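# Stack the desk carton onto the coffee-table carton stack

## Task

Take the carton that sits on the desk and set it squarely on the top of the carton stack on the coffee table, oriented like the cartons already there. It must stay there by itself once released, and the robot must not have fallen or be left tilted. At the end the gripper must be open and the arm and hand must be well away from the stack and not over it.

## Robot and tools

Robot: a Hello Robot Stretch 4, about 1.6 m tall, with one arm. An omni-wheel base (rim within 0.23 m of its origin) carries a mast with a lift, a horizontal telescoping arm reaching forward, a three-joint wrist (yaw, pitch, roll) and a two-finger gripper. Cameras: head_camera (pinhole, looks ahead and down; turn the base to aim it), head_left_camera and head_right_camera (fisheyes, steeper, show base and arm), wrist_camera (looks along the fingers, fingertips near the bottom of its image).

Frames: the base frame has its origin on the floor under the base centre, x forward, y left, z up. hand_pose (link pinch, a point between the open fingertips) is reported in this frame; its printed value can be slightly off. The odometry frame is the base frame at the scene's start. base_odometry counts wheel turns, so slip shows up as travel. Heading is left-positive, -3.142 to 3.142.

execute_actions(actions, cameras): actions holds one action or none. An empty list just returns state and images. An action may contain "base", "joints" or both, plus optional "pace" and "contact_limits"; or it may contain only {"end_of_arm": "enable_torque"}, which re-powers wrist or gripper motors that switched off. The motions in one action start together.
- base: one command, an offset from where the base last reported itself. translate_m: metres, forward positive, -2 to 2. strafe_m: metres, left positive, -2 to 2. rotate_rad: radians, counter-clockwise positive, -3.2 to 3.2.
- joints: absolute targets by name, not offsets. Ranges, with the tolerance for done: lift_m 0 to 1.2 (±0.004); arm_m 0 to 0.55 (±0.004); wrist_yaw_rad -1.134 to 4.276 (0 forward, positive left, 3.14 folded; above 3.4 the arm may block); wrist_pitch_rad -1.117 to 4.259 (0 level, 1.57 pointing down); wrist_roll_rad -1.117 to 4.259 (0 fingers level; positive turns clockwise seen from behind); gripper_m -0.038 to 0.141, the fingertip gap in metres (negative presses the fingers together). Targets past a range are clipped and the result says so. Unknown keys or other bad values reject the call and nothing moves.
- pace: "slow", "default", "fast" or "max". Base speed is up to 0.1/0.3/0.4/0.6 m/s and turning up to 1/2/3/4 rad/s; above lift_m 0.2 both are reduced. No action lasts more than 15 s.
- contact_limits: only arm_m, from 0 (lightest) to 0.75; 0.5 if omitted.
- cameras: list of names or "all"; null or omitted gives all; [] gives none.
A joint or base left out of an action may still be pushing toward an old target. If a result reports a stop, any later motion calls in the same reply are skipped.

To unfold at the start, send lift_m 0.4 with wrist_yaw_rad 0. Then locate the desk carton and the coffee-table stack with head_camera. Drive and raise the lift, reach with arm_m, open the gripper wider than the carton, and close to a gripper_m below its width. Lift, carry it, and lower it gently onto the stack, lined up with the cartons below. Open the gripper, then raise and withdraw the arm and back the base off so that nothing is over the stack.

wait(seconds 0 to 10): commands nothing and returns the same state and images. zoom_image(camera, region [x0,y0,x1,y1] in pixels, at most 504x504): an enlarged view of that camera's latest image. read_manual(section): licence text only. finished_scene(scene 1 or 2): ends the scene after the last command has settled, reports success, and gives the next scene's task. It cannot be undone. The simulation keeps running while you think.

Result lines: base_status and joint_status tell how each motion ended. "done" means reached; for the base it means the wheels turned as commanded, even with slip. "off_target": came to rest short and may still push. "contact_stop_at_<key>": blocked by something; that part holds, or goes slack for the lift, arm or wheels (a slack lift may sink under load). "limit_stop_at_tilt": lean over 6 degrees; lift, arm and wheels go slack until it lessens. "limit_stop_at_own_body": about to hit itself, most likely with pitch below -0.2 and an extreme roll. "torque_fault": a wrist or gripper motor went limp, for example when pressed on something or carrying over about 2 kg level; send enable_torque. on_its_own lists uncommanded behaviour; "held at" is the target being held. lidar_m: 12 horizontal distances in 30-degree sectors, the 1st straight ahead and going counter-clockwise (4th left, 7th behind, 10th right); "-" means nothing seen or nearer than 0.25 m. It sees table tops but may miss glass and thin legs. wrist_depth_mm: a 7x7 grid of depths, 100 to 2000 mm. turned_by_wheels and turned_by_imu differing by more than 0.1 rad suggests a bump or slip. base_tilt is in degrees. motor_effort is percent of maximum, with the peak in brackets. A firm grip shows as a clear change in gripper effort; gripper_m and "done" do not prove a hold. Squeezing below the width pulls the object toward the wrist.

Avoid: turning or driving with over 1 kg held and arm_m above 0.2, especially at fast paces; steady hard pushes or pulls with a high gripper; dropping, slamming or knocking the carton or stack; fingertips jammed against surfaces (raise the lift). Something may occasionally nudge loose objects. Shorter robot motion time is better.

Each tool is called after ">>>" as name([rows], argument=value, ...), one row to a line, values as JSON.

## Session

>>> execute_actions(actions=[])

Scene clock: 0.00 s.
base_odometry: x=+0.000 y=+0.000 heading=+0.000 (m, m, rad; odometry frame)
turned_by_wheels: +0.000 (rad since the last result)
turned_by_imu: +0.000 (rad since the last result)
base_tilt: forward=+0.8 right=+0.0 (deg)
lidar_m: 1.61 2.71 1.66 1.45 1.44 1.81 0.89 0.90 1.11 1.93 2.26 1.77
base_status: not commanded
joint_positions: lift_m=+0.238 arm_m=+0.002 wrist_yaw_rad=+3.082 wrist_pitch_rad=-0.004 wrist_roll_rad=-0.013 gripper_m=+0.057
joint_status: not commanded
motor_effort: lift_m=+19 arm_m=+0 wrist_yaw_rad=-1 wrist_pitch_rad=-9 wrist_roll_rad=+0 gripper_m=-1 wheel_0=+0 wheel_1=+1 wheel_2=+0 (%)
hand_pose: x=-0.1099 y=+0.1045 z=+0.4178 quat_wxyz=(+0.030, +0.002, -0.006, +1.000) (m; base frame)
wrist_depth_mm: - 139 1756 1863 - - 1576 / - 130 1708 1863 - - 1537 / 106 140 213 1808 - - 1576 / 121 141 1708 1921 - - 1537 / 1537 1576 1708 1808 - - 1618 / 1499 1464 195 1499 198 1499 1464 / 1042 976 1042 113 1042 991 1078
pictures: head_camera, head_left_camera, head_right_camera, wrist_camera
Images, in order (width x height): head_camera 420x560, head_left_camera 420x672, head_right_camera 420x672, wrist_camera 616x392.

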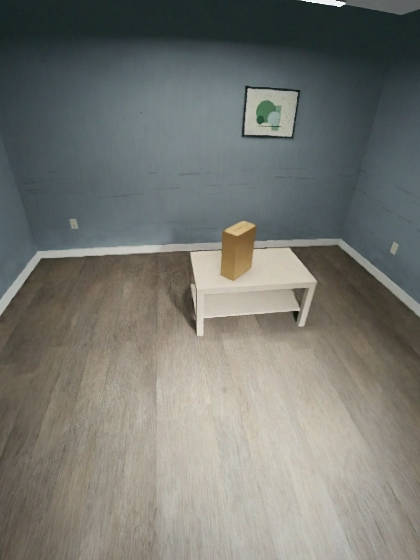

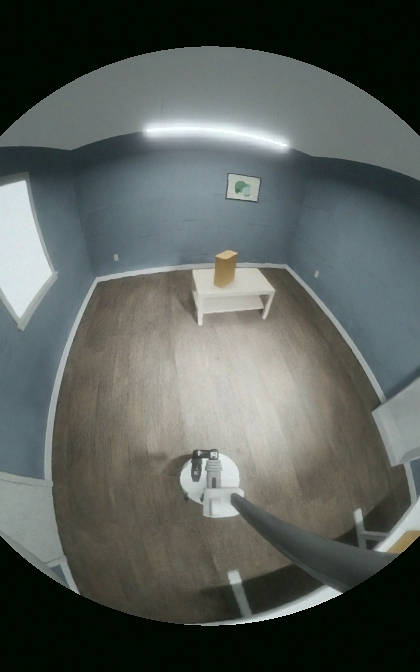

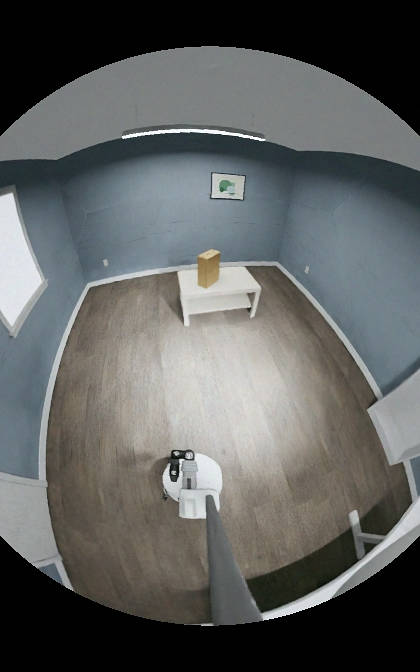

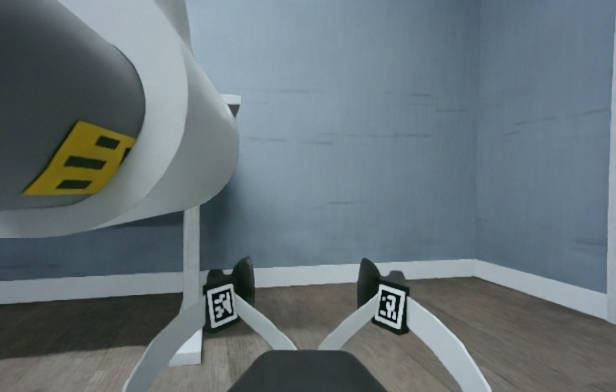

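>>> execute_actions([
  {"base":{"rotate_rad":-2.5},"joints":{"lift_m":0.8,"wrist_yaw_rad":0,"gripper_m":0.14}},
], cameras=["head_camera","wrist_camera"])

Scene clock: 5.73 s.
base_odometry: x=+0.000 y=+0.000 heading=-2.500 (m, m, rad; odometry frame)
turned_by_wheels: -2.500 (rad since the last result)
turned_by_imu: -2.441 (rad since the last result)
base_tilt: forward=+0.9 right=-0.1 (deg)
lidar_m: 0.92 1.23 1.93 2.28 1.71 1.60 2.31 1.57 1.46 1.48 1.79 0.89
base_status: done
joint_positions: lift_m=+0.800 arm_m=+0.002 wrist_yaw_rad=+0.000 wrist_pitch_rad=-0.004 wrist_roll_rad=-0.013 gripper_m=+0.140
joint_status: all done
motor_effort: lift_m=+22(22) arm_m=+0(0) wrist_yaw_rad=+1(7) wrist_pitch_rad=-7(7) wrist_roll_rad=+1(1) gripper_m=+0(3) wheel_0=+3(6) wheel_1=+2(8) wheel_2=+1(7) (%)
hand_pose: x=+0.4613 y=-0.0873 z=+0.9791 quat_wxyz=(+1.000, -0.006, -0.002, +0.000) (m; base frame)
wrist_depth_mm: - - 1808 1576 1430 1308 1182 / - - 1808 1537 1430 1281 1205 / - - 1756 1576 1430 1308 1182 / - - 1756 1576 1464 1308 1205 / - 1138 1537 1537 1464 1255 1229 / - 202 891 976 831 216 1205 / - - 1863 112 723 683 691
pictures: head_camera, wrist_camera
camera_calibration (this result's frames):
wrist_camera: T_world_to_cam=[[-0.0132548, -0.99982, 0.0135397, -0.0978952], [-0.0140584, -0.0133532, -0.999812, 1.03461], [0.999813, -0.0134426, -0.0138789, -0.216339], [0, 0, 0, 1]] pos_world=[0.229546, -0.0869704, 1.03274]
Images, in order (width x height): head_camera 420x560, wrist_camera 616x392.

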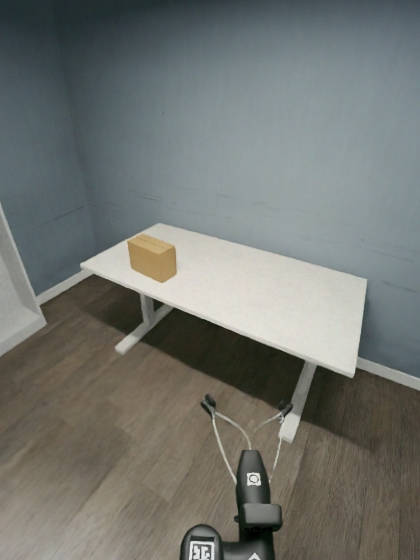

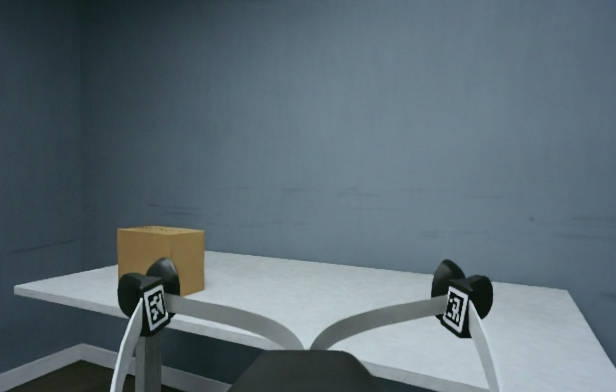

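>>> execute_actions([
  {"base":{"rotate_rad":-0.7},"joints":{"lift_m":1.15,"wrist_pitch_rad":1.57,"wrist_roll_rad":1.57}},
], cameras=[])

>>> execute_actions([
  {"base":{"strafe_m":1.1}},
], cameras=["head_camera","head_left_camera"])

Scene clock: 15.93 s.
base_odometry: x=+0.000 y=+0.000 heading=+3.084 (m, m, rad; odometry frame)
turned_by_wheels: -0.700 (rad since the last result)
turned_by_imu: -0.683 (rad since the last result)
base_tilt: forward=+0.8 right=+0.0 (deg)
lidar_m: 0.89 0.88 1.06 1.93 2.23 1.85 1.60 2.88 1.70 1.48 1.44 1.73
base_status: done
joint_positions: lift_m=+1.150 arm_m=+0.002 wrist_yaw_rad=+0.000 wrist_pitch_rad=+1.570 wrist_roll_rad=+1.570 gripper_m=+0.140
joint_status: all done
motor_effort: lift_m=+22(21) arm_m=+0(0) wrist_yaw_rad=+0(2) wrist_pitch_rad=-1(7) wrist_roll_rad=+2(4) gripper_m=+1(1) wheel_0=+1(5) wheel_1=+0(8) wheel_2=-1(7) (%)
hand_pose: x=+0.1731 y=-0.0874 z=+1.0394 quat_wxyz=(+0.501, +0.500, +0.500, -0.499) (m; base frame)
wrist_depth_mm: 1229 1255 1205 1229 1229 1229 1255 / 1182 1205 1229 1229 1229 1229 1255 / 1229 1229 1229 1255 1229 1229 1255 / 1229 1255 1255 1042 1060 1255 1281 / 1205 1229 1229 1042 1060 1205 355 / 1229 202 1255 1255 1042 208 1281 / 1229 1229 1281 112 1255 1255 1281
pictures: none
No camera images: the call's "cameras" was empty. Leave "cameras" out to get every camera's image.

Scene clock: 20.93 s.
base_odometry: x=-0.064 y=-1.098 heading=+3.084 (m, m, rad; odometry frame)
turned_by_wheels: +0.000 (rad since the last result)
turned_by_imu: +0.002 (rad since the last result)
base_tilt: forward=+0.9 right=+0.1 (deg)
lidar_m: 0.64 0.66 1.02 0.87 0.87 1.40 1.85 1.87 2.88 2.48 1.26 0.75
base_status: done
joint_positions: lift_m=+1.150 arm_m=+0.002 wrist_yaw_rad=+0.000 wrist_pitch_rad=+1.570 wrist_roll_rad=+1.570 gripper_m=+0.140
joint_status: not commanded
motor_effort: lift_m=+21(22) arm_m=+0(0) wrist_yaw_rad=-1(1) wrist_pitch_rad=+1(1) wrist_roll_rad=+1(2) gripper_m=+0(0) wheel_0=-1(9) wheel_1=-1(9) wheel_2=+0(1) (%)
hand_pose: x=+0.1731 y=-0.0874 z=+1.0395 quat_wxyz=(+0.501, +0.500, +0.500, -0.499) (m; base frame)
wrist_depth_mm: 1205 1229 1205 1255 1255 1229 1229 / 1205 1229 1229 1229 1229 1255 1255 / 1205 1205 1255 1229 1229 1255 1255 / 1229 1255 1255 1078 1042 1229 1205 / 1229 1205 1229 1025 1042 1281 353 / 1205 202 1255 1281 1060 209 1255 / 1205 1229 1255 113 1308 1229 1229
pictures: head_camera, head_left_camera
Images, in order (width x height): head_camera 420x560, head_left_camera 420x672.

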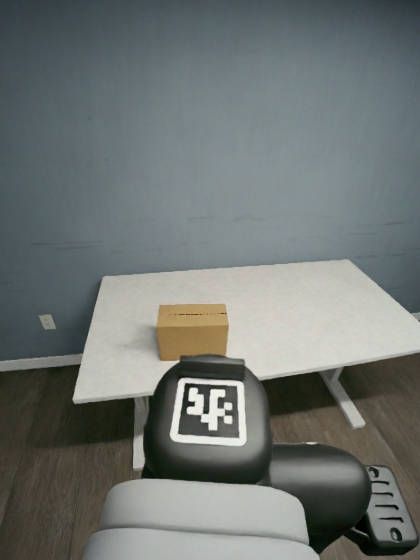

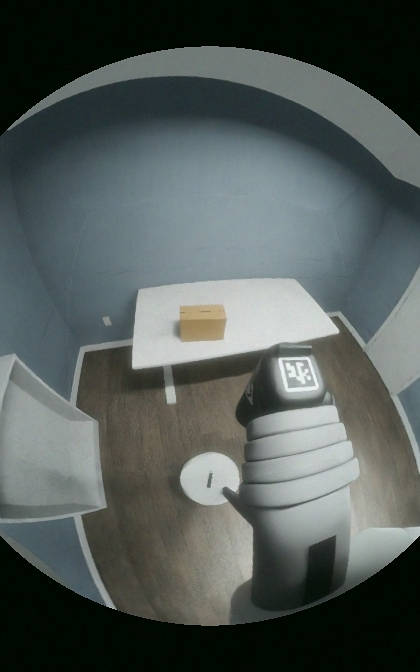

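>>> execute_actions([
  {"base":{"strafe_m":0.16}},
], cameras=[])

>>> execute_actions([
  {"base":{"translate_m":0.25},"joints":{"arm_m":0.44}},
], cameras=["head_camera","wrist_camera"])

Scene clock: 27.37 s.
base_odometry: x=-0.073 y=-1.258 heading=+3.084 (m, m, rad; odometry frame)
turned_by_wheels: +0.000 (rad since the last result)
turned_by_imu: +0.001 (rad since the last result)
base_tilt: forward=+0.9 right=+0.0 (deg)
lidar_m: 0.61 0.62 0.81 0.72 0.71 1.22 2.24 1.90 3.05 2.67 1.18 0.70
base_status: done
joint_positions: lift_m=+1.150 arm_m=+0.002 wrist_yaw_rad=+0.000 wrist_pitch_rad=+1.570 wrist_roll_rad=+1.570 gripper_m=+0.140
joint_status: not commanded
motor_effort: lift_m=+21(21) arm_m=+0(0) wrist_yaw_rad=+0(1) wrist_pitch_rad=+1(1) wrist_roll_rad=+3(2) gripper_m=+0(2) wheel_0=-1(10) wheel_1=+1(9) wheel_2=+0(1) (%)
hand_pose: x=+0.1731 y=-0.0874 z=+1.0395 quat_wxyz=(+0.501, +0.500, +0.500, -0.499) (m; base frame)
wrist_depth_mm: 1229 1255 1255 1229 1205 1229 1229 / 1182 1229 1229 1255 1229 1281 1229 / 1229 1255 1229 1229 1229 1255 1255 / 1229 1229 1205 1078 1008 1255 1255 / 1205 1229 1255 1078 1042 1229 351 / 1229 202 1255 1255 1042 209 1281 / 1229 1205 1255 113 1281 1255 1281
pictures: none
No camera images: the call's "cameras" was empty. Leave "cameras" out to get every camera's image.

Scene clock: 29.73 s.
base_odometry: x=-0.322 y=-1.243 heading=+3.084 (m, m, rad; odometry frame)
turned_by_wheels: +0.000 (rad since the last result)
turned_by_imu: -0.001 (rad since the last result)
base_tilt: forward=+0.9 right=+0.0 (deg)
lidar_m: 0.37 0.38 1.24 0.78 0.78 1.28 2.37 2.14 3.03 2.62 0.72 0.43
base_status: done
joint_positions: lift_m=+1.150 arm_m=+0.439 wrist_yaw_rad=+0.000 wrist_pitch_rad=+1.570 wrist_roll_rad=+1.570 gripper_m=+0.140
joint_status: all done
motor_effort: lift_m=+22(21) arm_m=+8(8) wrist_yaw_rad=-1(1) wrist_pitch_rad=+0(2) wrist_roll_rad=+2(1) gripper_m=+0(0) wheel_0=+1(7) wheel_1=+1(6) wheel_2=+1(9) (%)
hand_pose: x=+0.6099 y=-0.0874 z=+1.0395 quat_wxyz=(+0.501, +0.500, +0.500, -0.499) (m; base frame)
wrist_depth_mm: 525 535 535 530 1229 1229 1229 / 530 530 539 535 544 1281 1229 / 535 535 539 359 544 1255 1255 / 535 539 539 362 539 1042 1042 / 535 535 535 362 554 1060 1060 / 535 202 535 366 366 209 1255 / 539 539 539 113 549 1281 1281
pictures: head_camera, wrist_camera
camera_calibration (this result's frames):
wrist_camera: T_world_to_cam=[[-0.999921, -0.00207752, 0.0124035, 0.593302], [-0.00184956, 0.99983, 0.0183622, 0.119796], [-0.0124395, 0.0183378, -0.999754, 1.28091], [0, 0, 0, 1]] pos_world=[0.609411, -0.142032, 1.27104]
Images, in order (width x height): head_camera 420x560, wrist_camera 616x392.

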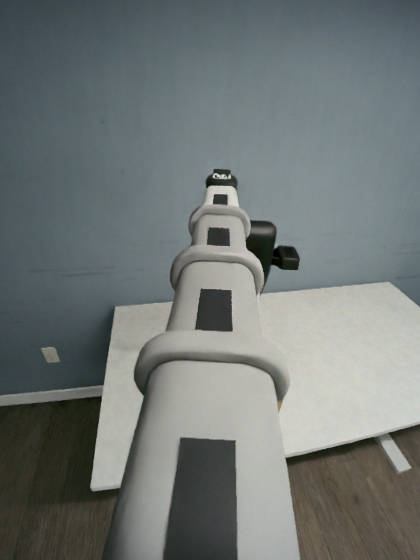

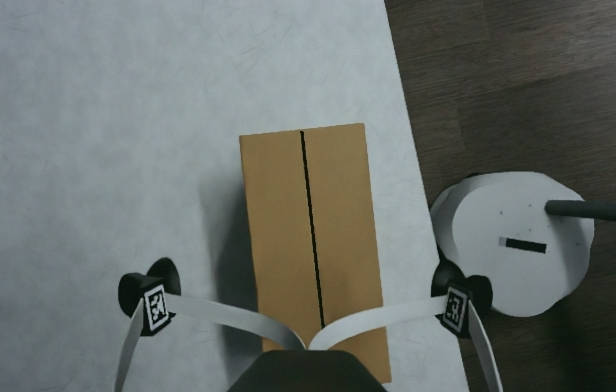

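>>> execute_actions([
  {"joints":{"arm_m":0.433,"wrist_roll_rad":1.48,"lift_m":1.05}},
], cameras=["wrist_camera"])

Scene clock: 35.73 s.
base_odometry: x=-0.322 y=-1.243 heading=+3.084 (m, m, rad; odometry frame)
turned_by_wheels: +0.000 (rad since the last result)
turned_by_imu: +0.001 (rad since the last result)
base_tilt: forward=+0.9 right=+0.0 (deg)
lidar_m: 0.37 0.36 1.25 0.77 0.78 1.29 2.37 2.13 3.03 2.60 0.74 0.43
base_status: not commanded
joint_positions: lift_m=+1.050 arm_m=+0.434 wrist_yaw_rad=+0.000 wrist_pitch_rad=+1.570 wrist_roll_rad=+1.480 gripper_m=+0.140
joint_status: all done
motor_effort: lift_m=+15(20) arm_m=-8(8) wrist_yaw_rad=+0(0) wrist_pitch_rad=+1(0) wrist_roll_rad=+0(4) gripper_m=+1(1) wheel_0=+0(0) wheel_1=+1(1) wheel_2=+1(1) (%)
hand_pose: x=+0.6055 y=-0.0874 z=+0.9401 quat_wxyz=(+0.522, +0.477, +0.522, -0.477) (m; base frame)
wrist_depth_mm: 433 433 436 436 439 1160 1118 / 436 433 439 439 445 1118 1160 / 439 439 436 265 265 1138 1138 / 439 439 436 265 265 1008 1138 / 439 442 442 265 265 960 960 / 436 202 266 265 267 209 946 / 439 442 442 112 270 449 1182
pictures: wrist_camera
camera_calibration (this result's frames):
wrist_camera: T_world_to_cam=[[-0.995759, -0.0911445, 0.0125188, 0.579804], [-0.0909086, 0.995692, 0.0182738, 0.175265], [-0.0141304, 0.0170582, -0.999755, 1.18238], [0, 0, 0, 1]] pos_world=[0.609986, -0.141833, 1.17162]
Images, in order (width x height): wrist_camera 616x392.

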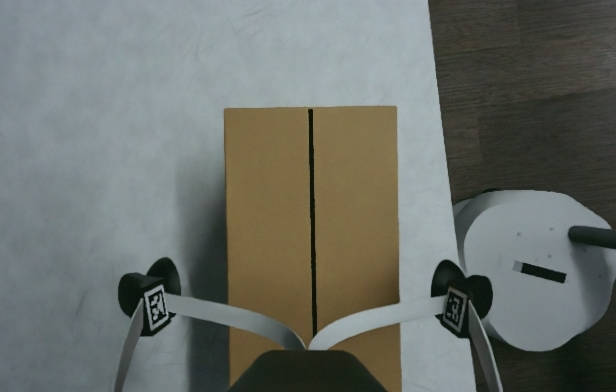

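>>> execute_actions([
  {"joints":{"lift_m":0.95}},
], cameras=[])

>>> execute_actions([
  {"joints":{"gripper_m":0.07}},
], cameras=[])

>>> execute_actions([
  {"joints":{"lift_m":1.15,"arm_m":0.1},"base":{"translate_m":-0.3}},
], cameras=["wrist_camera"])

>>> execute_actions([
  {"base":{"rotate_rad":-2.75}},
], cameras=[])

>>> execute_actions([
  {"base":{"translate_m":1.0}},
], cameras=["head_camera","head_left_camera"])

Scene clock: 43.57 s.
base_odometry: x=-0.322 y=-1.243 heading=+3.084 (m, m, rad; odometry frame)
turned_by_wheels: +0.000 (rad since the last result)
turned_by_imu: +0.000 (rad since the last result)
base_tilt: forward=+0.9 right=-0.2 (deg)
lidar_m: 0.38 0.39 1.23 0.78 0.77 1.29 2.38 2.13 3.02 2.62 0.74 0.42
base_status: not commanded
joint_positions: lift_m=+0.951 arm_m=+0.434 wrist_yaw_rad=+0.000 wrist_pitch_rad=+1.571 wrist_roll_rad=+1.480 gripper_m=+0.140
joint_status: all done
motor_effort: lift_m=+5(15) arm_m=-6(7) wrist_yaw_rad=+0(5) wrist_pitch_rad=-3(13) wrist_roll_rad=+0(0) gripper_m=+1(0) wheel_0=+0(0) wheel_1=+1(1) wheel_2=+0(1) (%)
hand_pose: x=+0.6049 y=-0.0874 z=+0.8408 quat_wxyz=(+0.522, +0.477, +0.522, -0.477) (m; base frame)
wrist_depth_mm: 345 347 347 347 349 1042 1060 / 347 343 170 170 171 1042 1060 / 345 347 170 170 171 349 1078 / 345 349 171 171 171 353 878 / 349 347 171 172 172 349 866 / 347 200 171 172 172 193 866 / 347 349 172 113 173 351 866
pictures: none
No camera images: the call's "cameras" was empty. Leave "cameras" out to get every camera's image.

Scene clock: 45.30 s.
base_odometry: x=-0.322 y=-1.243 heading=+3.084 (m, m, rad; odometry frame)
turned_by_wheels: +0.000 (rad since the last result)
turned_by_imu: +0.000 (rad since the last result)
base_tilt: forward=+0.9 right=+0.0 (deg)
lidar_m: 0.36 0.37 1.26 0.76 0.79 1.27 2.37 2.13 3.03 2.60 0.74 0.44
base_status: not commanded
joint_positions: lift_m=+0.950 arm_m=+0.434 wrist_yaw_rad=+0.000 wrist_pitch_rad=+1.570 wrist_roll_rad=+1.480 gripper_m=+0.070
joint_status: all done
motor_effort: lift_m=+14(14) arm_m=-6(6) wrist_yaw_rad=+2(3) wrist_pitch_rad=-3(11) wrist_roll_rad=-1(2) gripper_m=-17(17) wheel_0=+0(0) wheel_1=+1(1) wheel_2=+0(0) (%)
hand_pose: x=+0.6051 y=-0.0874 z=+0.8401 quat_wxyz=(+0.522, +0.477, +0.522, -0.477) (m; base frame)
wrist_depth_mm: 334 336 338 340 342 1042 1060 / 334 340 157 157 158 1078 1060 / 338 338 157 158 158 345 1042 / 340 340 158 158 158 347 866 / 340 342 158 159 160 349 854 / 342 180 159 160 160 183 866 / 342 343 160 113 160 349 842
pictures: none
No camera images: the call's "cameras" was empty. Leave "cameras" out to get every camera's image.

Scene clock: 47.77 s.
base_odometry: x=-0.023 y=-1.261 heading=+3.083 (m, m, rad; odometry frame)
turned_by_wheels: +0.000 (rad since the last result)
turned_by_imu: +0.002 (rad since the last result)
base_tilt: forward=+0.8 right=+0.0 (deg)
lidar_m: 0.25 0.67 0.83 0.70 0.71 1.20 2.22 1.84 3.07 2.68 1.28 0.26
base_status: done
joint_positions: lift_m=+1.150 arm_m=+0.101 wrist_yaw_rad=+0.000 wrist_pitch_rad=+1.570 wrist_roll_rad=+1.480 gripper_m=+0.070
joint_status: all done
motor_effort: lift_m=+23(24) arm_m=-7(8) wrist_yaw_rad=+0(1) wrist_pitch_rad=-1(1) wrist_roll_rad=+0(1) gripper_m=-17(17) wheel_0=-2(5) wheel_1=-2(6) wheel_2=-2(10) (%)
hand_pose: x=+0.2724 y=-0.0874 z=+1.0394 quat_wxyz=(+0.522, +0.477, +0.522, -0.477) (m; base frame)
wrist_depth_mm: 1229 1229 1255 1205 1205 1229 1281 / 1205 1255 157 157 158 1229 1255 / 1205 1182 158 158 158 1255 1255 / 1205 1255 158 158 158 1229 1255 / 1229 1255 158 159 159 1042 539 / 1229 180 159 159 160 182 1255 / 1281 1229 160 113 160 1281 1308
pictures: wrist_camera
camera_calibration (this result's frames):
wrist_camera: T_world_to_cam=[[-0.995758, -0.091092, 0.0130031, 0.2463], [-0.0908472, 0.995696, 0.0183178, 0.143099], [-0.0146158, 0.0170588, -0.999748, 1.27709], [0, 0, 0, 1]] pos_world=[0.276921, -0.141833, 1.27095]
Images, in order (width x height): wrist_camera 616x392.

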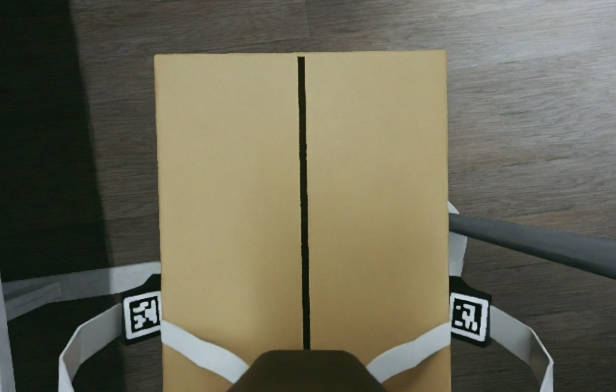

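Scene clock: 51.43 s.
base_odometry: x=-0.023 y=-1.261 heading=+0.334 (m, m, rad; odometry frame)
turned_by_wheels: -2.749 (rad since the last result)
turned_by_imu: -2.685 (rad since the last result)
base_tilt: forward=+0.9 right=-0.1 (deg)
lidar_m: 0.25 2.05 2.73 2.66 0.83 0.67 0.66 0.88 0.71 0.69 1.14 0.25
base_status: done
joint_positions: lift_m=+1.150 arm_m=+0.101 wrist_yaw_rad=+0.000 wrist_pitch_rad=+1.570 wrist_roll_rad=+1.480 gripper_m=+0.070
joint_status: not commanded
motor_effort: lift_m=+23(23) arm_m=-8(8) wrist_yaw_rad=+1(1) wrist_pitch_rad=-2(4) wrist_roll_rad=-1(0) gripper_m=-18(18) wheel_0=+2(6) wheel_1=+3(6) wheel_2=+2(6) (%)
hand_pose: x=+0.2724 y=-0.0874 z=+1.0394 quat_wxyz=(+0.522, +0.477, +0.522, -0.477) (m; base frame)
wrist_depth_mm: 1205 1229 1182 1255 1255 1205 1160 / 1229 1229 157 157 157 1255 1229 / 1229 1229 158 158 158 1281 1255 / 1229 1229 158 158 158 1255 1255 / 1255 1255 158 158 159 1025 539 / 1229 179 160 159 160 182 1281 / 1229 1255 160 113 160 1281 1255
pictures: none
No camera images: the call's "cameras" was empty. Leave "cameras" out to get every camera's image.

Scene clock: 56.27 s.
base_odometry: x=+0.922 y=-0.933 heading=+0.334 (m, m, rad; odometry frame)
turned_by_wheels: +0.000 (rad since the last result)
turned_by_imu: -0.005 (rad since the last result)
base_tilt: forward=+0.8 right=+0.1 (deg)
lidar_m: 0.25 0.96 2.53 2.55 2.80 1.64 1.63 1.18 1.18 1.18 1.32 0.25
base_status: done
joint_positions: lift_m=+1.150 arm_m=+0.101 wrist_yaw_rad=+0.000 wrist_pitch_rad=+1.570 wrist_roll_rad=+1.480 gripper_m=+0.070
joint_status: not commanded
motor_effort: lift_m=+22(23) arm_m=-8(8) wrist_yaw_rad=+1(0) wrist_pitch_rad=-1(2) wrist_roll_rad=+0(0) gripper_m=-17(17) wheel_0=+2(6) wheel_1=+0(6) wheel_2=+1(9) (%)
hand_pose: x=+0.2724 y=-0.0874 z=+1.0394 quat_wxyz=(+0.522, +0.477, +0.522, -0.477) (m; base frame)
wrist_depth_mm: 1229 1229 1205 1229 1229 1255 1229 / 1255 1205 157 157 158 1255 1229 / 1229 1255 157 158 159 1255 1281 / 1078 1229 158 158 158 1255 1255 / 1078 1229 159 158 160 1042 539 / 1229 179 159 160 160 182 1255 / 1229 1229 160 112 160 1229 1281
pictures: head_camera, head_left_camera
Images, in order (width x height): head_camera 420x560, head_left_camera 420x672.

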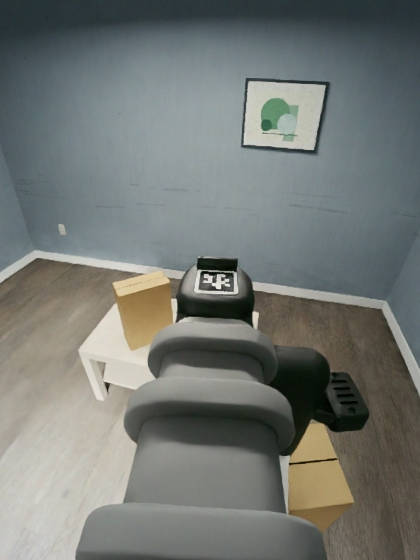

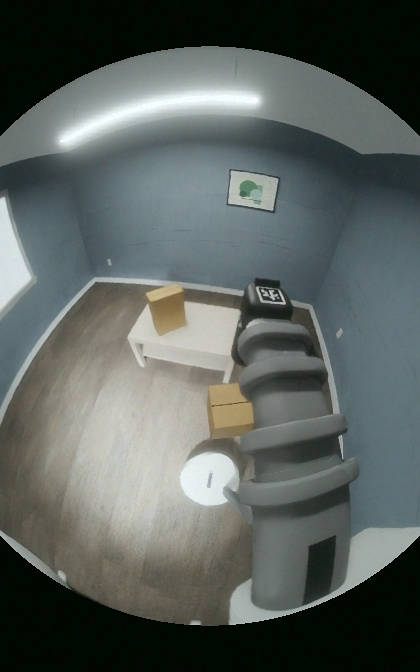

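>>> execute_actions([
  {"base":{"strafe_m":0.47}},
], cameras=[])

>>> execute_actions([
  {"base":{"translate_m":0.55},"joints":{"arm_m":0.35}},
], cameras=["wrist_camera","head_right_camera"])

Scene clock: 64.70 s.
base_odometry: x=+0.768 y=-0.489 heading=+0.334 (m, m, rad; odometry frame)
turned_by_wheels: +0.000 (rad since the last result)
turned_by_imu: +0.001 (rad since the last result)
base_tilt: forward=+0.9 right=-0.1 (deg)
lidar_m: 0.25 2.59 2.08 2.09 2.25 1.58 1.54 1.66 1.51 1.64 1.83 0.26
base_status: done
joint_positions: lift_m=+1.150 arm_m=+0.101 wrist_yaw_rad=+0.000 wrist_pitch_rad=+1.570 wrist_roll_rad=+1.480 gripper_m=+0.070
joint_status: not commanded
motor_effort: lift_m=+22(23) arm_m=-8(7) wrist_yaw_rad=+1(1) wrist_pitch_rad=+1(2) wrist_roll_rad=+1(0) gripper_m=-18(17) wheel_0=-1(9) wheel_1=+1(11) wheel_2=+0(0) (%)
hand_pose: x=+0.2724 y=-0.0874 z=+1.0394 quat_wxyz=(+0.522, +0.477, +0.522, -0.477) (m; base frame)
wrist_depth_mm: 1078 1229 1229 1229 1229 1255 1255 / 1060 1205 157 158 158 1281 1255 / 1098 1229 158 158 159 1255 1229 / 1229 1205 158 158 158 1308 1255 / 1205 1229 158 159 159 1060 539 / 1229 179 159 159 160 182 1281 / 1229 1229 160 113 160 1229 1255
pictures: none
No camera images: the call's "cameras" was empty. Leave "cameras" out to get every camera's image.

Scene clock: 68.00 s.
base_odometry: x=+1.287 y=-0.309 heading=+0.334 (m, m, rad; odometry frame)
turned_by_wheels: +0.000 (rad since the last result)
turned_by_imu: -0.003 (rad since the last result)
base_tilt: forward=+0.9 right=+0.0 (deg)
lidar_m: 0.40 0.47 1.97 1.95 2.19 2.09 2.10 1.90 1.74 1.72 0.51 0.40
base_status: done
joint_positions: lift_m=+1.150 arm_m=+0.349 wrist_yaw_rad=+0.000 wrist_pitch_rad=+1.570 wrist_roll_rad=+1.480 gripper_m=+0.070
joint_status: all done
motor_effort: lift_m=+22(22) arm_m=+7(9) wrist_yaw_rad=-1(0) wrist_pitch_rad=+1(0) wrist_roll_rad=+1(1) gripper_m=-17(18) wheel_0=+1(7) wheel_1=+1(6) wheel_2=+3(10) (%)
hand_pose: x=+0.5199 y=-0.0874 z=+1.0394 quat_wxyz=(+0.522, +0.477, +0.522, -0.477) (m; base frame)
wrist_depth_mm: 1229 778 798 798 798 1255 1229 / 1229 798 156 157 157 1308 1255 / 1229 798 158 158 158 1255 1255 / 1229 798 158 159 159 1060 1255 / 1229 809 159 159 160 1078 1042 / 1205 180 159 160 160 182 1255 / 1229 1229 160 112 160 1281 1255
pictures: head_right_camera, wrist_camera
camera_calibration (this result's frames):
wrist_camera: T_world_to_cam=[[-0.995738, -0.0913812, 0.0124982, 0.49322], [-0.0911456, 0.99567, 0.0182716, 0.165782], [-0.0141137, 0.0170546, -0.999755, 1.28049], [0, 0, 0, 1]] pos_world=[0.5243, -0.141832, 1.27098]
Images, in order (width x height): head_right_camera 420x672, wrist_camera 616x392.

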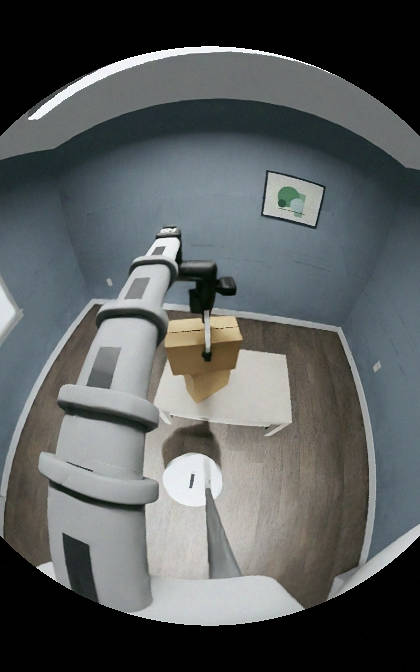

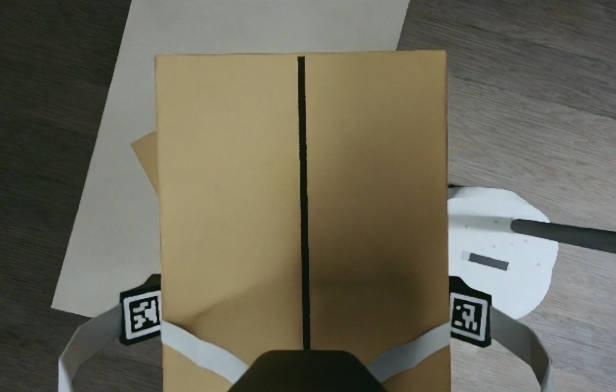

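Retract to see the stack top.

>>> execute_actions([
  {"joints":{"arm_m":0.15}},
], cameras=["wrist_camera","head_right_camera"])

Scene clock: 71.47 s.
base_odometry: x=+1.287 y=-0.309 heading=+0.334 (m, m, rad; odometry frame)
turned_by_wheels: +0.000 (rad since the last result)
turned_by_imu: +0.000 (rad since the last result)
base_tilt: forward=+0.9 right=+0.0 (deg)
lidar_m: 0.25 0.47 1.97 1.96 2.20 2.11 2.10 1.90 1.74 1.74 0.52 0.26
base_status: not commanded
joint_positions: lift_m=+1.150 arm_m=+0.151 wrist_yaw_rad=+0.000 wrist_pitch_rad=+1.570 wrist_roll_rad=+1.480 gripper_m=+0.070
joint_status: all done
motor_effort: lift_m=+22(22) arm_m=-8(9) wrist_yaw_rad=+1(1) wrist_pitch_rad=-2(0) wrist_roll_rad=+0(1) gripper_m=-19(17) wheel_0=+1(1) wheel_1=+1(1) wheel_2=+2(3) (%)
hand_pose: x=+0.3224 y=-0.0874 z=+1.0394 quat_wxyz=(+0.522, +0.477, +0.522, -0.477) (m; base frame)
wrist_depth_mm: 778 798 798 1060 1205 1229 1255 / 778 798 157 157 157 1255 1281 / 445 530 158 157 158 1229 1281 / 445 459 158 158 159 1255 1255 / 449 449 159 159 159 1025 946 / 798 181 159 159 160 182 1281 / 1255 1205 160 112 160 1255 1281
pictures: head_right_camera, wrist_camera
camera_calibration (this result's frames):
wrist_camera: T_world_to_cam=[[-0.995747, -0.0912206, 0.0128833, 0.296272], [-0.090978, 0.995685, 0.0183068, 0.1477], [-0.0144976, 0.0170569, -0.999749, 1.27782], [0, 0, 0, 1]] pos_world=[0.326975, -0.141832, 1.27098]
Images, in order (width x height): head_right_camera 420x672, wrist_camera 616x392.

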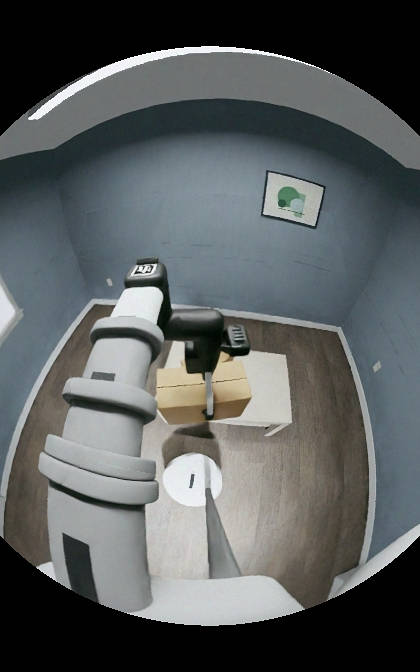

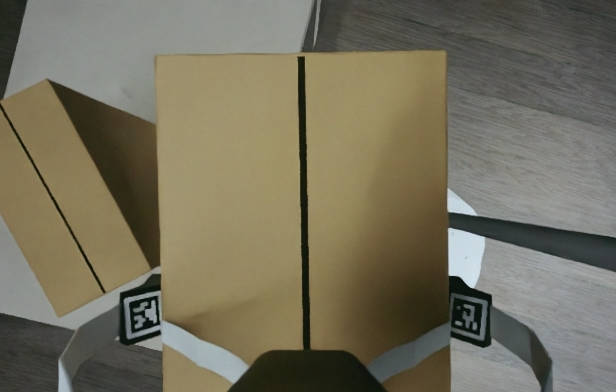

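>>> execute_actions([
  {"base":{"strafe_m":-0.034},"joints":{"arm_m":0.44,"wrist_roll_rad":1.0,"lift_m":1.07}},
], cameras=["wrist_camera","head_right_camera","head_camera"])

Scene clock: 81.90 s.
base_odometry: x=+1.299 y=-0.341 heading=+0.334 (m, m, rad; odometry frame)
turned_by_wheels: +0.000 (rad since the last result)
turned_by_imu: +0.001 (rad since the last result)
base_tilt: forward=+0.9 right=+0.0 (deg)
lidar_m: 0.40 0.47 2.02 1.98 2.25 2.12 2.11 1.86 1.71 1.70 0.52 0.40
base_status: done
joint_positions: lift_m=+1.070 arm_m=+0.439 wrist_yaw_rad=+0.000 wrist_pitch_rad=+1.570 wrist_roll_rad=+1.000 gripper_m=+0.070
joint_status: all done
motor_effort: lift_m=+15(20) arm_m=+8(9) wrist_yaw_rad=+0(0) wrist_pitch_rad=+0(1) wrist_roll_rad=+0(5) gripper_m=-18(18) wheel_0=+1(8) wheel_1=-1(8) wheel_2=+0(2) (%)
hand_pose: x=+0.6099 y=-0.0874 z=+0.9600 quat_wxyz=(+0.621, +0.339, +0.620, -0.339) (m; base frame)
wrist_depth_mm: 1160 1118 707 715 732 715 1138 / 1138 1138 157 158 158 732 1182 / 1160 707 158 158 158 741 1160 / 1160 723 158 158 158 1138 1182 / 1160 715 159 159 159 1160 1182 / 1138 180 160 160 160 183 1182 / 1160 1182 160 113 160 960 1182
pictures: head_camera, head_right_camera, wrist_camera
camera_calibration (this result's frames):
wrist_camera: T_world_to_cam=[[-0.841064, -0.540789, 0.0125943, 0.450126], [-0.540558, 0.841119, 0.0177766, 0.43648], [-0.0202067, 0.00814334, -0.999763, 1.20532], [0, 0, 0, 1]] pos_world=[0.638883, -0.133524, 1.1916]
Images, in order (width x height): head_camera 420x560, head_right_camera 420x672, wrist_camera 616x392.

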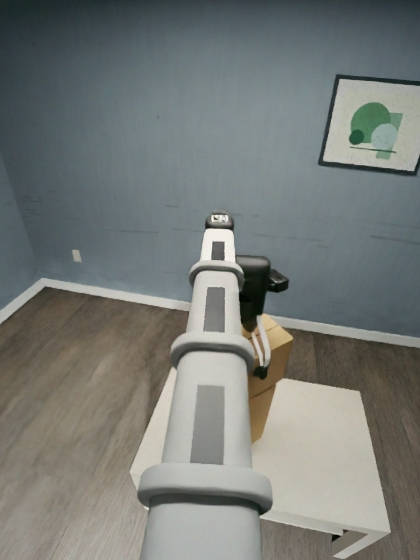

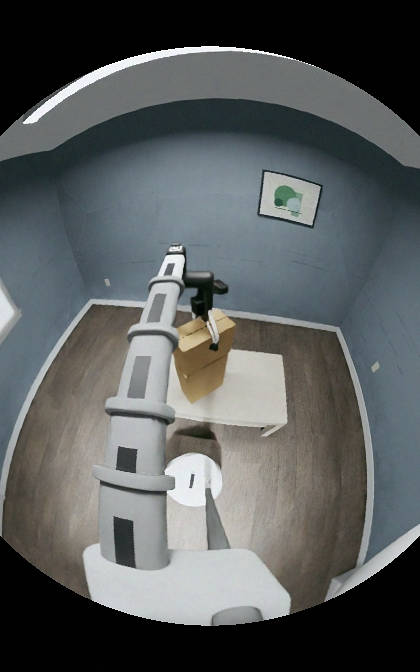

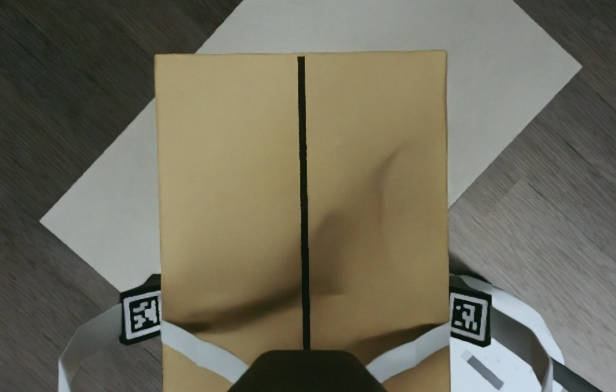

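>>> execute_actions([
  {"joints":{"lift_m":1.045},"pace":"slow"},
], cameras=[])

>>> execute_actions([
  {"joints":{"gripper_m":0.141}},
], cameras=[])

>>> execute_actions([
  {"joints":{"lift_m":1.2}},
], cameras=[])

>>> execute_actions([
  {"joints":{"arm_m":0},"base":{"translate_m":-0.4}},
], cameras=["head_camera","head_left_camera"])

Scene clock: 88.30 s.
base_odometry: x=+1.299 y=-0.341 heading=+0.334 (m, m, rad; odometry frame)
turned_by_wheels: +0.000 (rad since the last result)
turned_by_imu: +0.001 (rad since the last result)
base_tilt: forward=+0.9 right=+0.1 (deg)
lidar_m: 0.40 0.46 2.00 1.98 2.25 2.11 2.08 1.86 1.72 1.69 0.51 0.42
base_status: not commanded
joint_positions: lift_m=+1.045 arm_m=+0.439 wrist_yaw_rad=+0.000 wrist_pitch_rad=+1.570 wrist_roll_rad=+1.000 gripper_m=+0.070
joint_status: all done
motor_effort: lift_m=+14(12) arm_m=+8(8) wrist_yaw_rad=+0(0) wrist_pitch_rad=+0(1) wrist_roll_rad=-1(1) gripper_m=-19(17) wheel_0=+1(1) wheel_1=-1(1) wheel_2=+0(0) (%)
hand_pose: x=+0.6099 y=-0.0874 z=+0.9350 quat_wxyz=(+0.621, +0.339, +0.620, -0.339) (m; base frame)
wrist_depth_mm: 1098 1138 691 699 699 707 1138 / 1118 1138 157 157 158 707 707 / 1138 683 157 158 158 707 1182 / 1118 707 158 158 159 1160 1138 / 1138 699 158 159 159 1138 1160 / 1138 179 159 159 160 182 1160 / 1138 1160 160 112 160 960 960
pictures: none
No camera images: the call's "cameras" was empty. Leave "cameras" out to get every camera's image.

Scene clock: 90.03 s.
base_odometry: x=+1.299 y=-0.341 heading=+0.334 (m, m, rad; odometry frame)
turned_by_wheels: +0.000 (rad since the last result)
turned_by_imu: +0.000 (rad since the last result)
base_tilt: forward=+0.9 right=-0.1 (deg)
lidar_m: 0.41 0.45 2.02 1.98 2.24 2.11 2.09 1.87 1.73 1.69 0.51 0.41
base_status: not commanded
joint_positions: lift_m=+1.045 arm_m=+0.439 wrist_yaw_rad=+0.000 wrist_pitch_rad=+1.573 wrist_roll_rad=+1.000 gripper_m=+0.141
joint_status: all done
motor_effort: lift_m=+15(14) arm_m=+8(8) wrist_yaw_rad=+1(1) wrist_pitch_rad=-9(8) wrist_roll_rad=+1(0) gripper_m=+1(18) wheel_0=+1(1) wheel_1=-1(1) wheel_2=+0(0) (%)
hand_pose: x=+0.6090 y=-0.0874 z=+0.9350 quat_wxyz=(+0.620, +0.339, +0.621, -0.339) (m; base frame)
wrist_depth_mm: 1138 1118 699 707 699 707 1138 / 1118 1138 172 173 173 723 707 / 1138 707 173 173 174 707 1138 / 1138 699 173 174 175 1160 1160 / 1138 699 175 174 175 1160 1160 / 1160 200 175 175 175 200 1138 / 1160 1138 175 113 176 946 1182
pictures: none
No camera images: the call's "cameras" was empty. Leave "cameras" out to get every camera's image.

Scene clock: 91.77 s.
base_odometry: x=+1.299 y=-0.341 heading=+0.334 (m, m, rad; odometry frame)
turned_by_wheels: +0.000 (rad since the last result)
turned_by_imu: +0.000 (rad since the last result)
base_tilt: forward=+0.9 right=+0.0 (deg)
lidar_m: 0.39 0.47 1.98 1.98 2.25 2.11 2.08 1.88 1.70 1.70 0.52 0.41
base_status: not commanded
joint_positions: lift_m=+1.199 arm_m=+0.439 wrist_yaw_rad=+0.000 wrist_pitch_rad=+1.570 wrist_roll_rad=+1.000 gripper_m=+0.141
joint_status: all done
motor_effort: lift_m=+22(27) arm_m=+8(8) wrist_yaw_rad=+0(0) wrist_pitch_rad=-2(10) wrist_roll_rad=+1(1) gripper_m=+0(1) wheel_0=+1(1) wheel_1=-1(1) wheel_2=+0(0) (%)
hand_pose: x=+0.6097 y=-0.0874 z=+1.0892 quat_wxyz=(+0.621, +0.339, +0.620, -0.339) (m; base frame)
wrist_depth_mm: 1255 1281 1281 842 866 1281 1255 / 1308 1229 842 854 842 854 1308 / 1281 1255 831 322 854 854 1281 / 1255 854 854 324 854 1281 1336 / 1255 854 854 324 1281 1308 1336 / 1281 202 325 325 324 216 1336 / 1281 1281 1281 112 1098 1098 1366
pictures: none
No camera images: the call's "cameras" was empty. Leave "cameras" out to get every camera's image.

Scene clock: 94.57 s.
base_odometry: x=+0.921 y=-0.472 heading=+0.334 (m, m, rad; odometry frame)
turned_by_wheels: +0.000 (rad since the last result)
turned_by_imu: +0.003 (rad since the last result)
base_tilt: forward=+0.9 right=-0.1 (deg)
lidar_m: 0.80 0.88 2.08 2.09 2.29 1.72 1.70 1.65 1.59 1.63 1.80 0.79
base_status: done
joint_positions: lift_m=+1.199 arm_m=+0.003 wrist_yaw_rad=+0.000 wrist_pitch_rad=+1.570 wrist_roll_rad=+1.000 gripper_m=+0.141
joint_status: all done
joint sent to its limit — the command would take arm_m past its lower limit, so that joint was sent only as far as its limit.
motor_effort: lift_m=+22(22) arm_m=-8(8) wrist_yaw_rad=-1(0) wrist_pitch_rad=-2(3) wrist_roll_rad=+1(1) gripper_m=+1(2) wheel_0=-2(5) wheel_1=-1(5) wheel_2=+0(10) (%)
hand_pose: x=+0.1743 y=-0.0874 z=+1.0892 quat_wxyz=(+0.621, +0.339, +0.620, -0.339) (m; base frame)
wrist_depth_mm: 831 1138 1281 1281 1281 1281 1281 / 891 1255 1281 1281 1281 1281 1336 / 1118 1281 1281 1255 1308 1336 1281 / 1308 1281 1281 1281 1281 1281 1308 / 1281 1281 1281 1098 1078 1308 1308 / 1308 202 1281 1118 1098 215 1308 / 1281 1308 1281 113 1308 445 1308
pictures: head_camera, head_left_camera
Images, in order (width x height): head_camera 420x560, head_left_camera 420x672.

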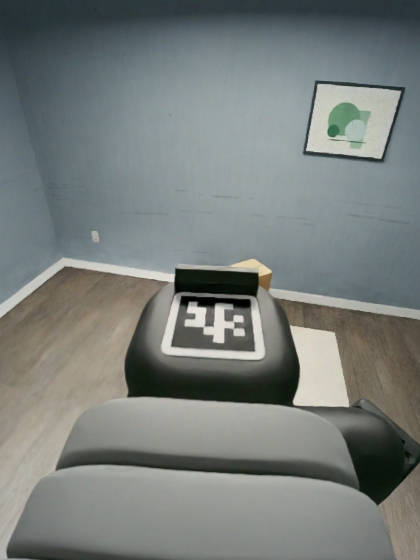

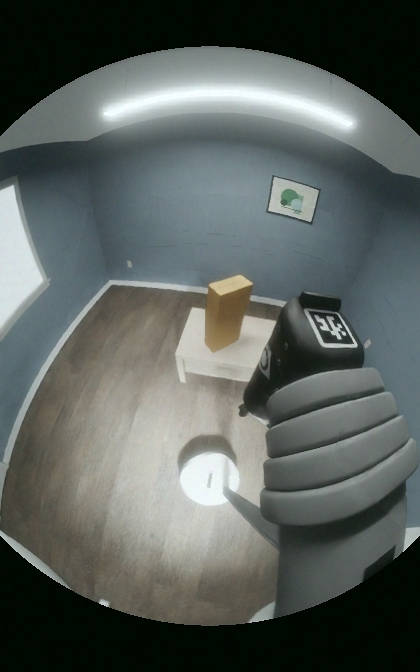

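>>> finished_scene(scene=1)

The scene is finished: the task was done.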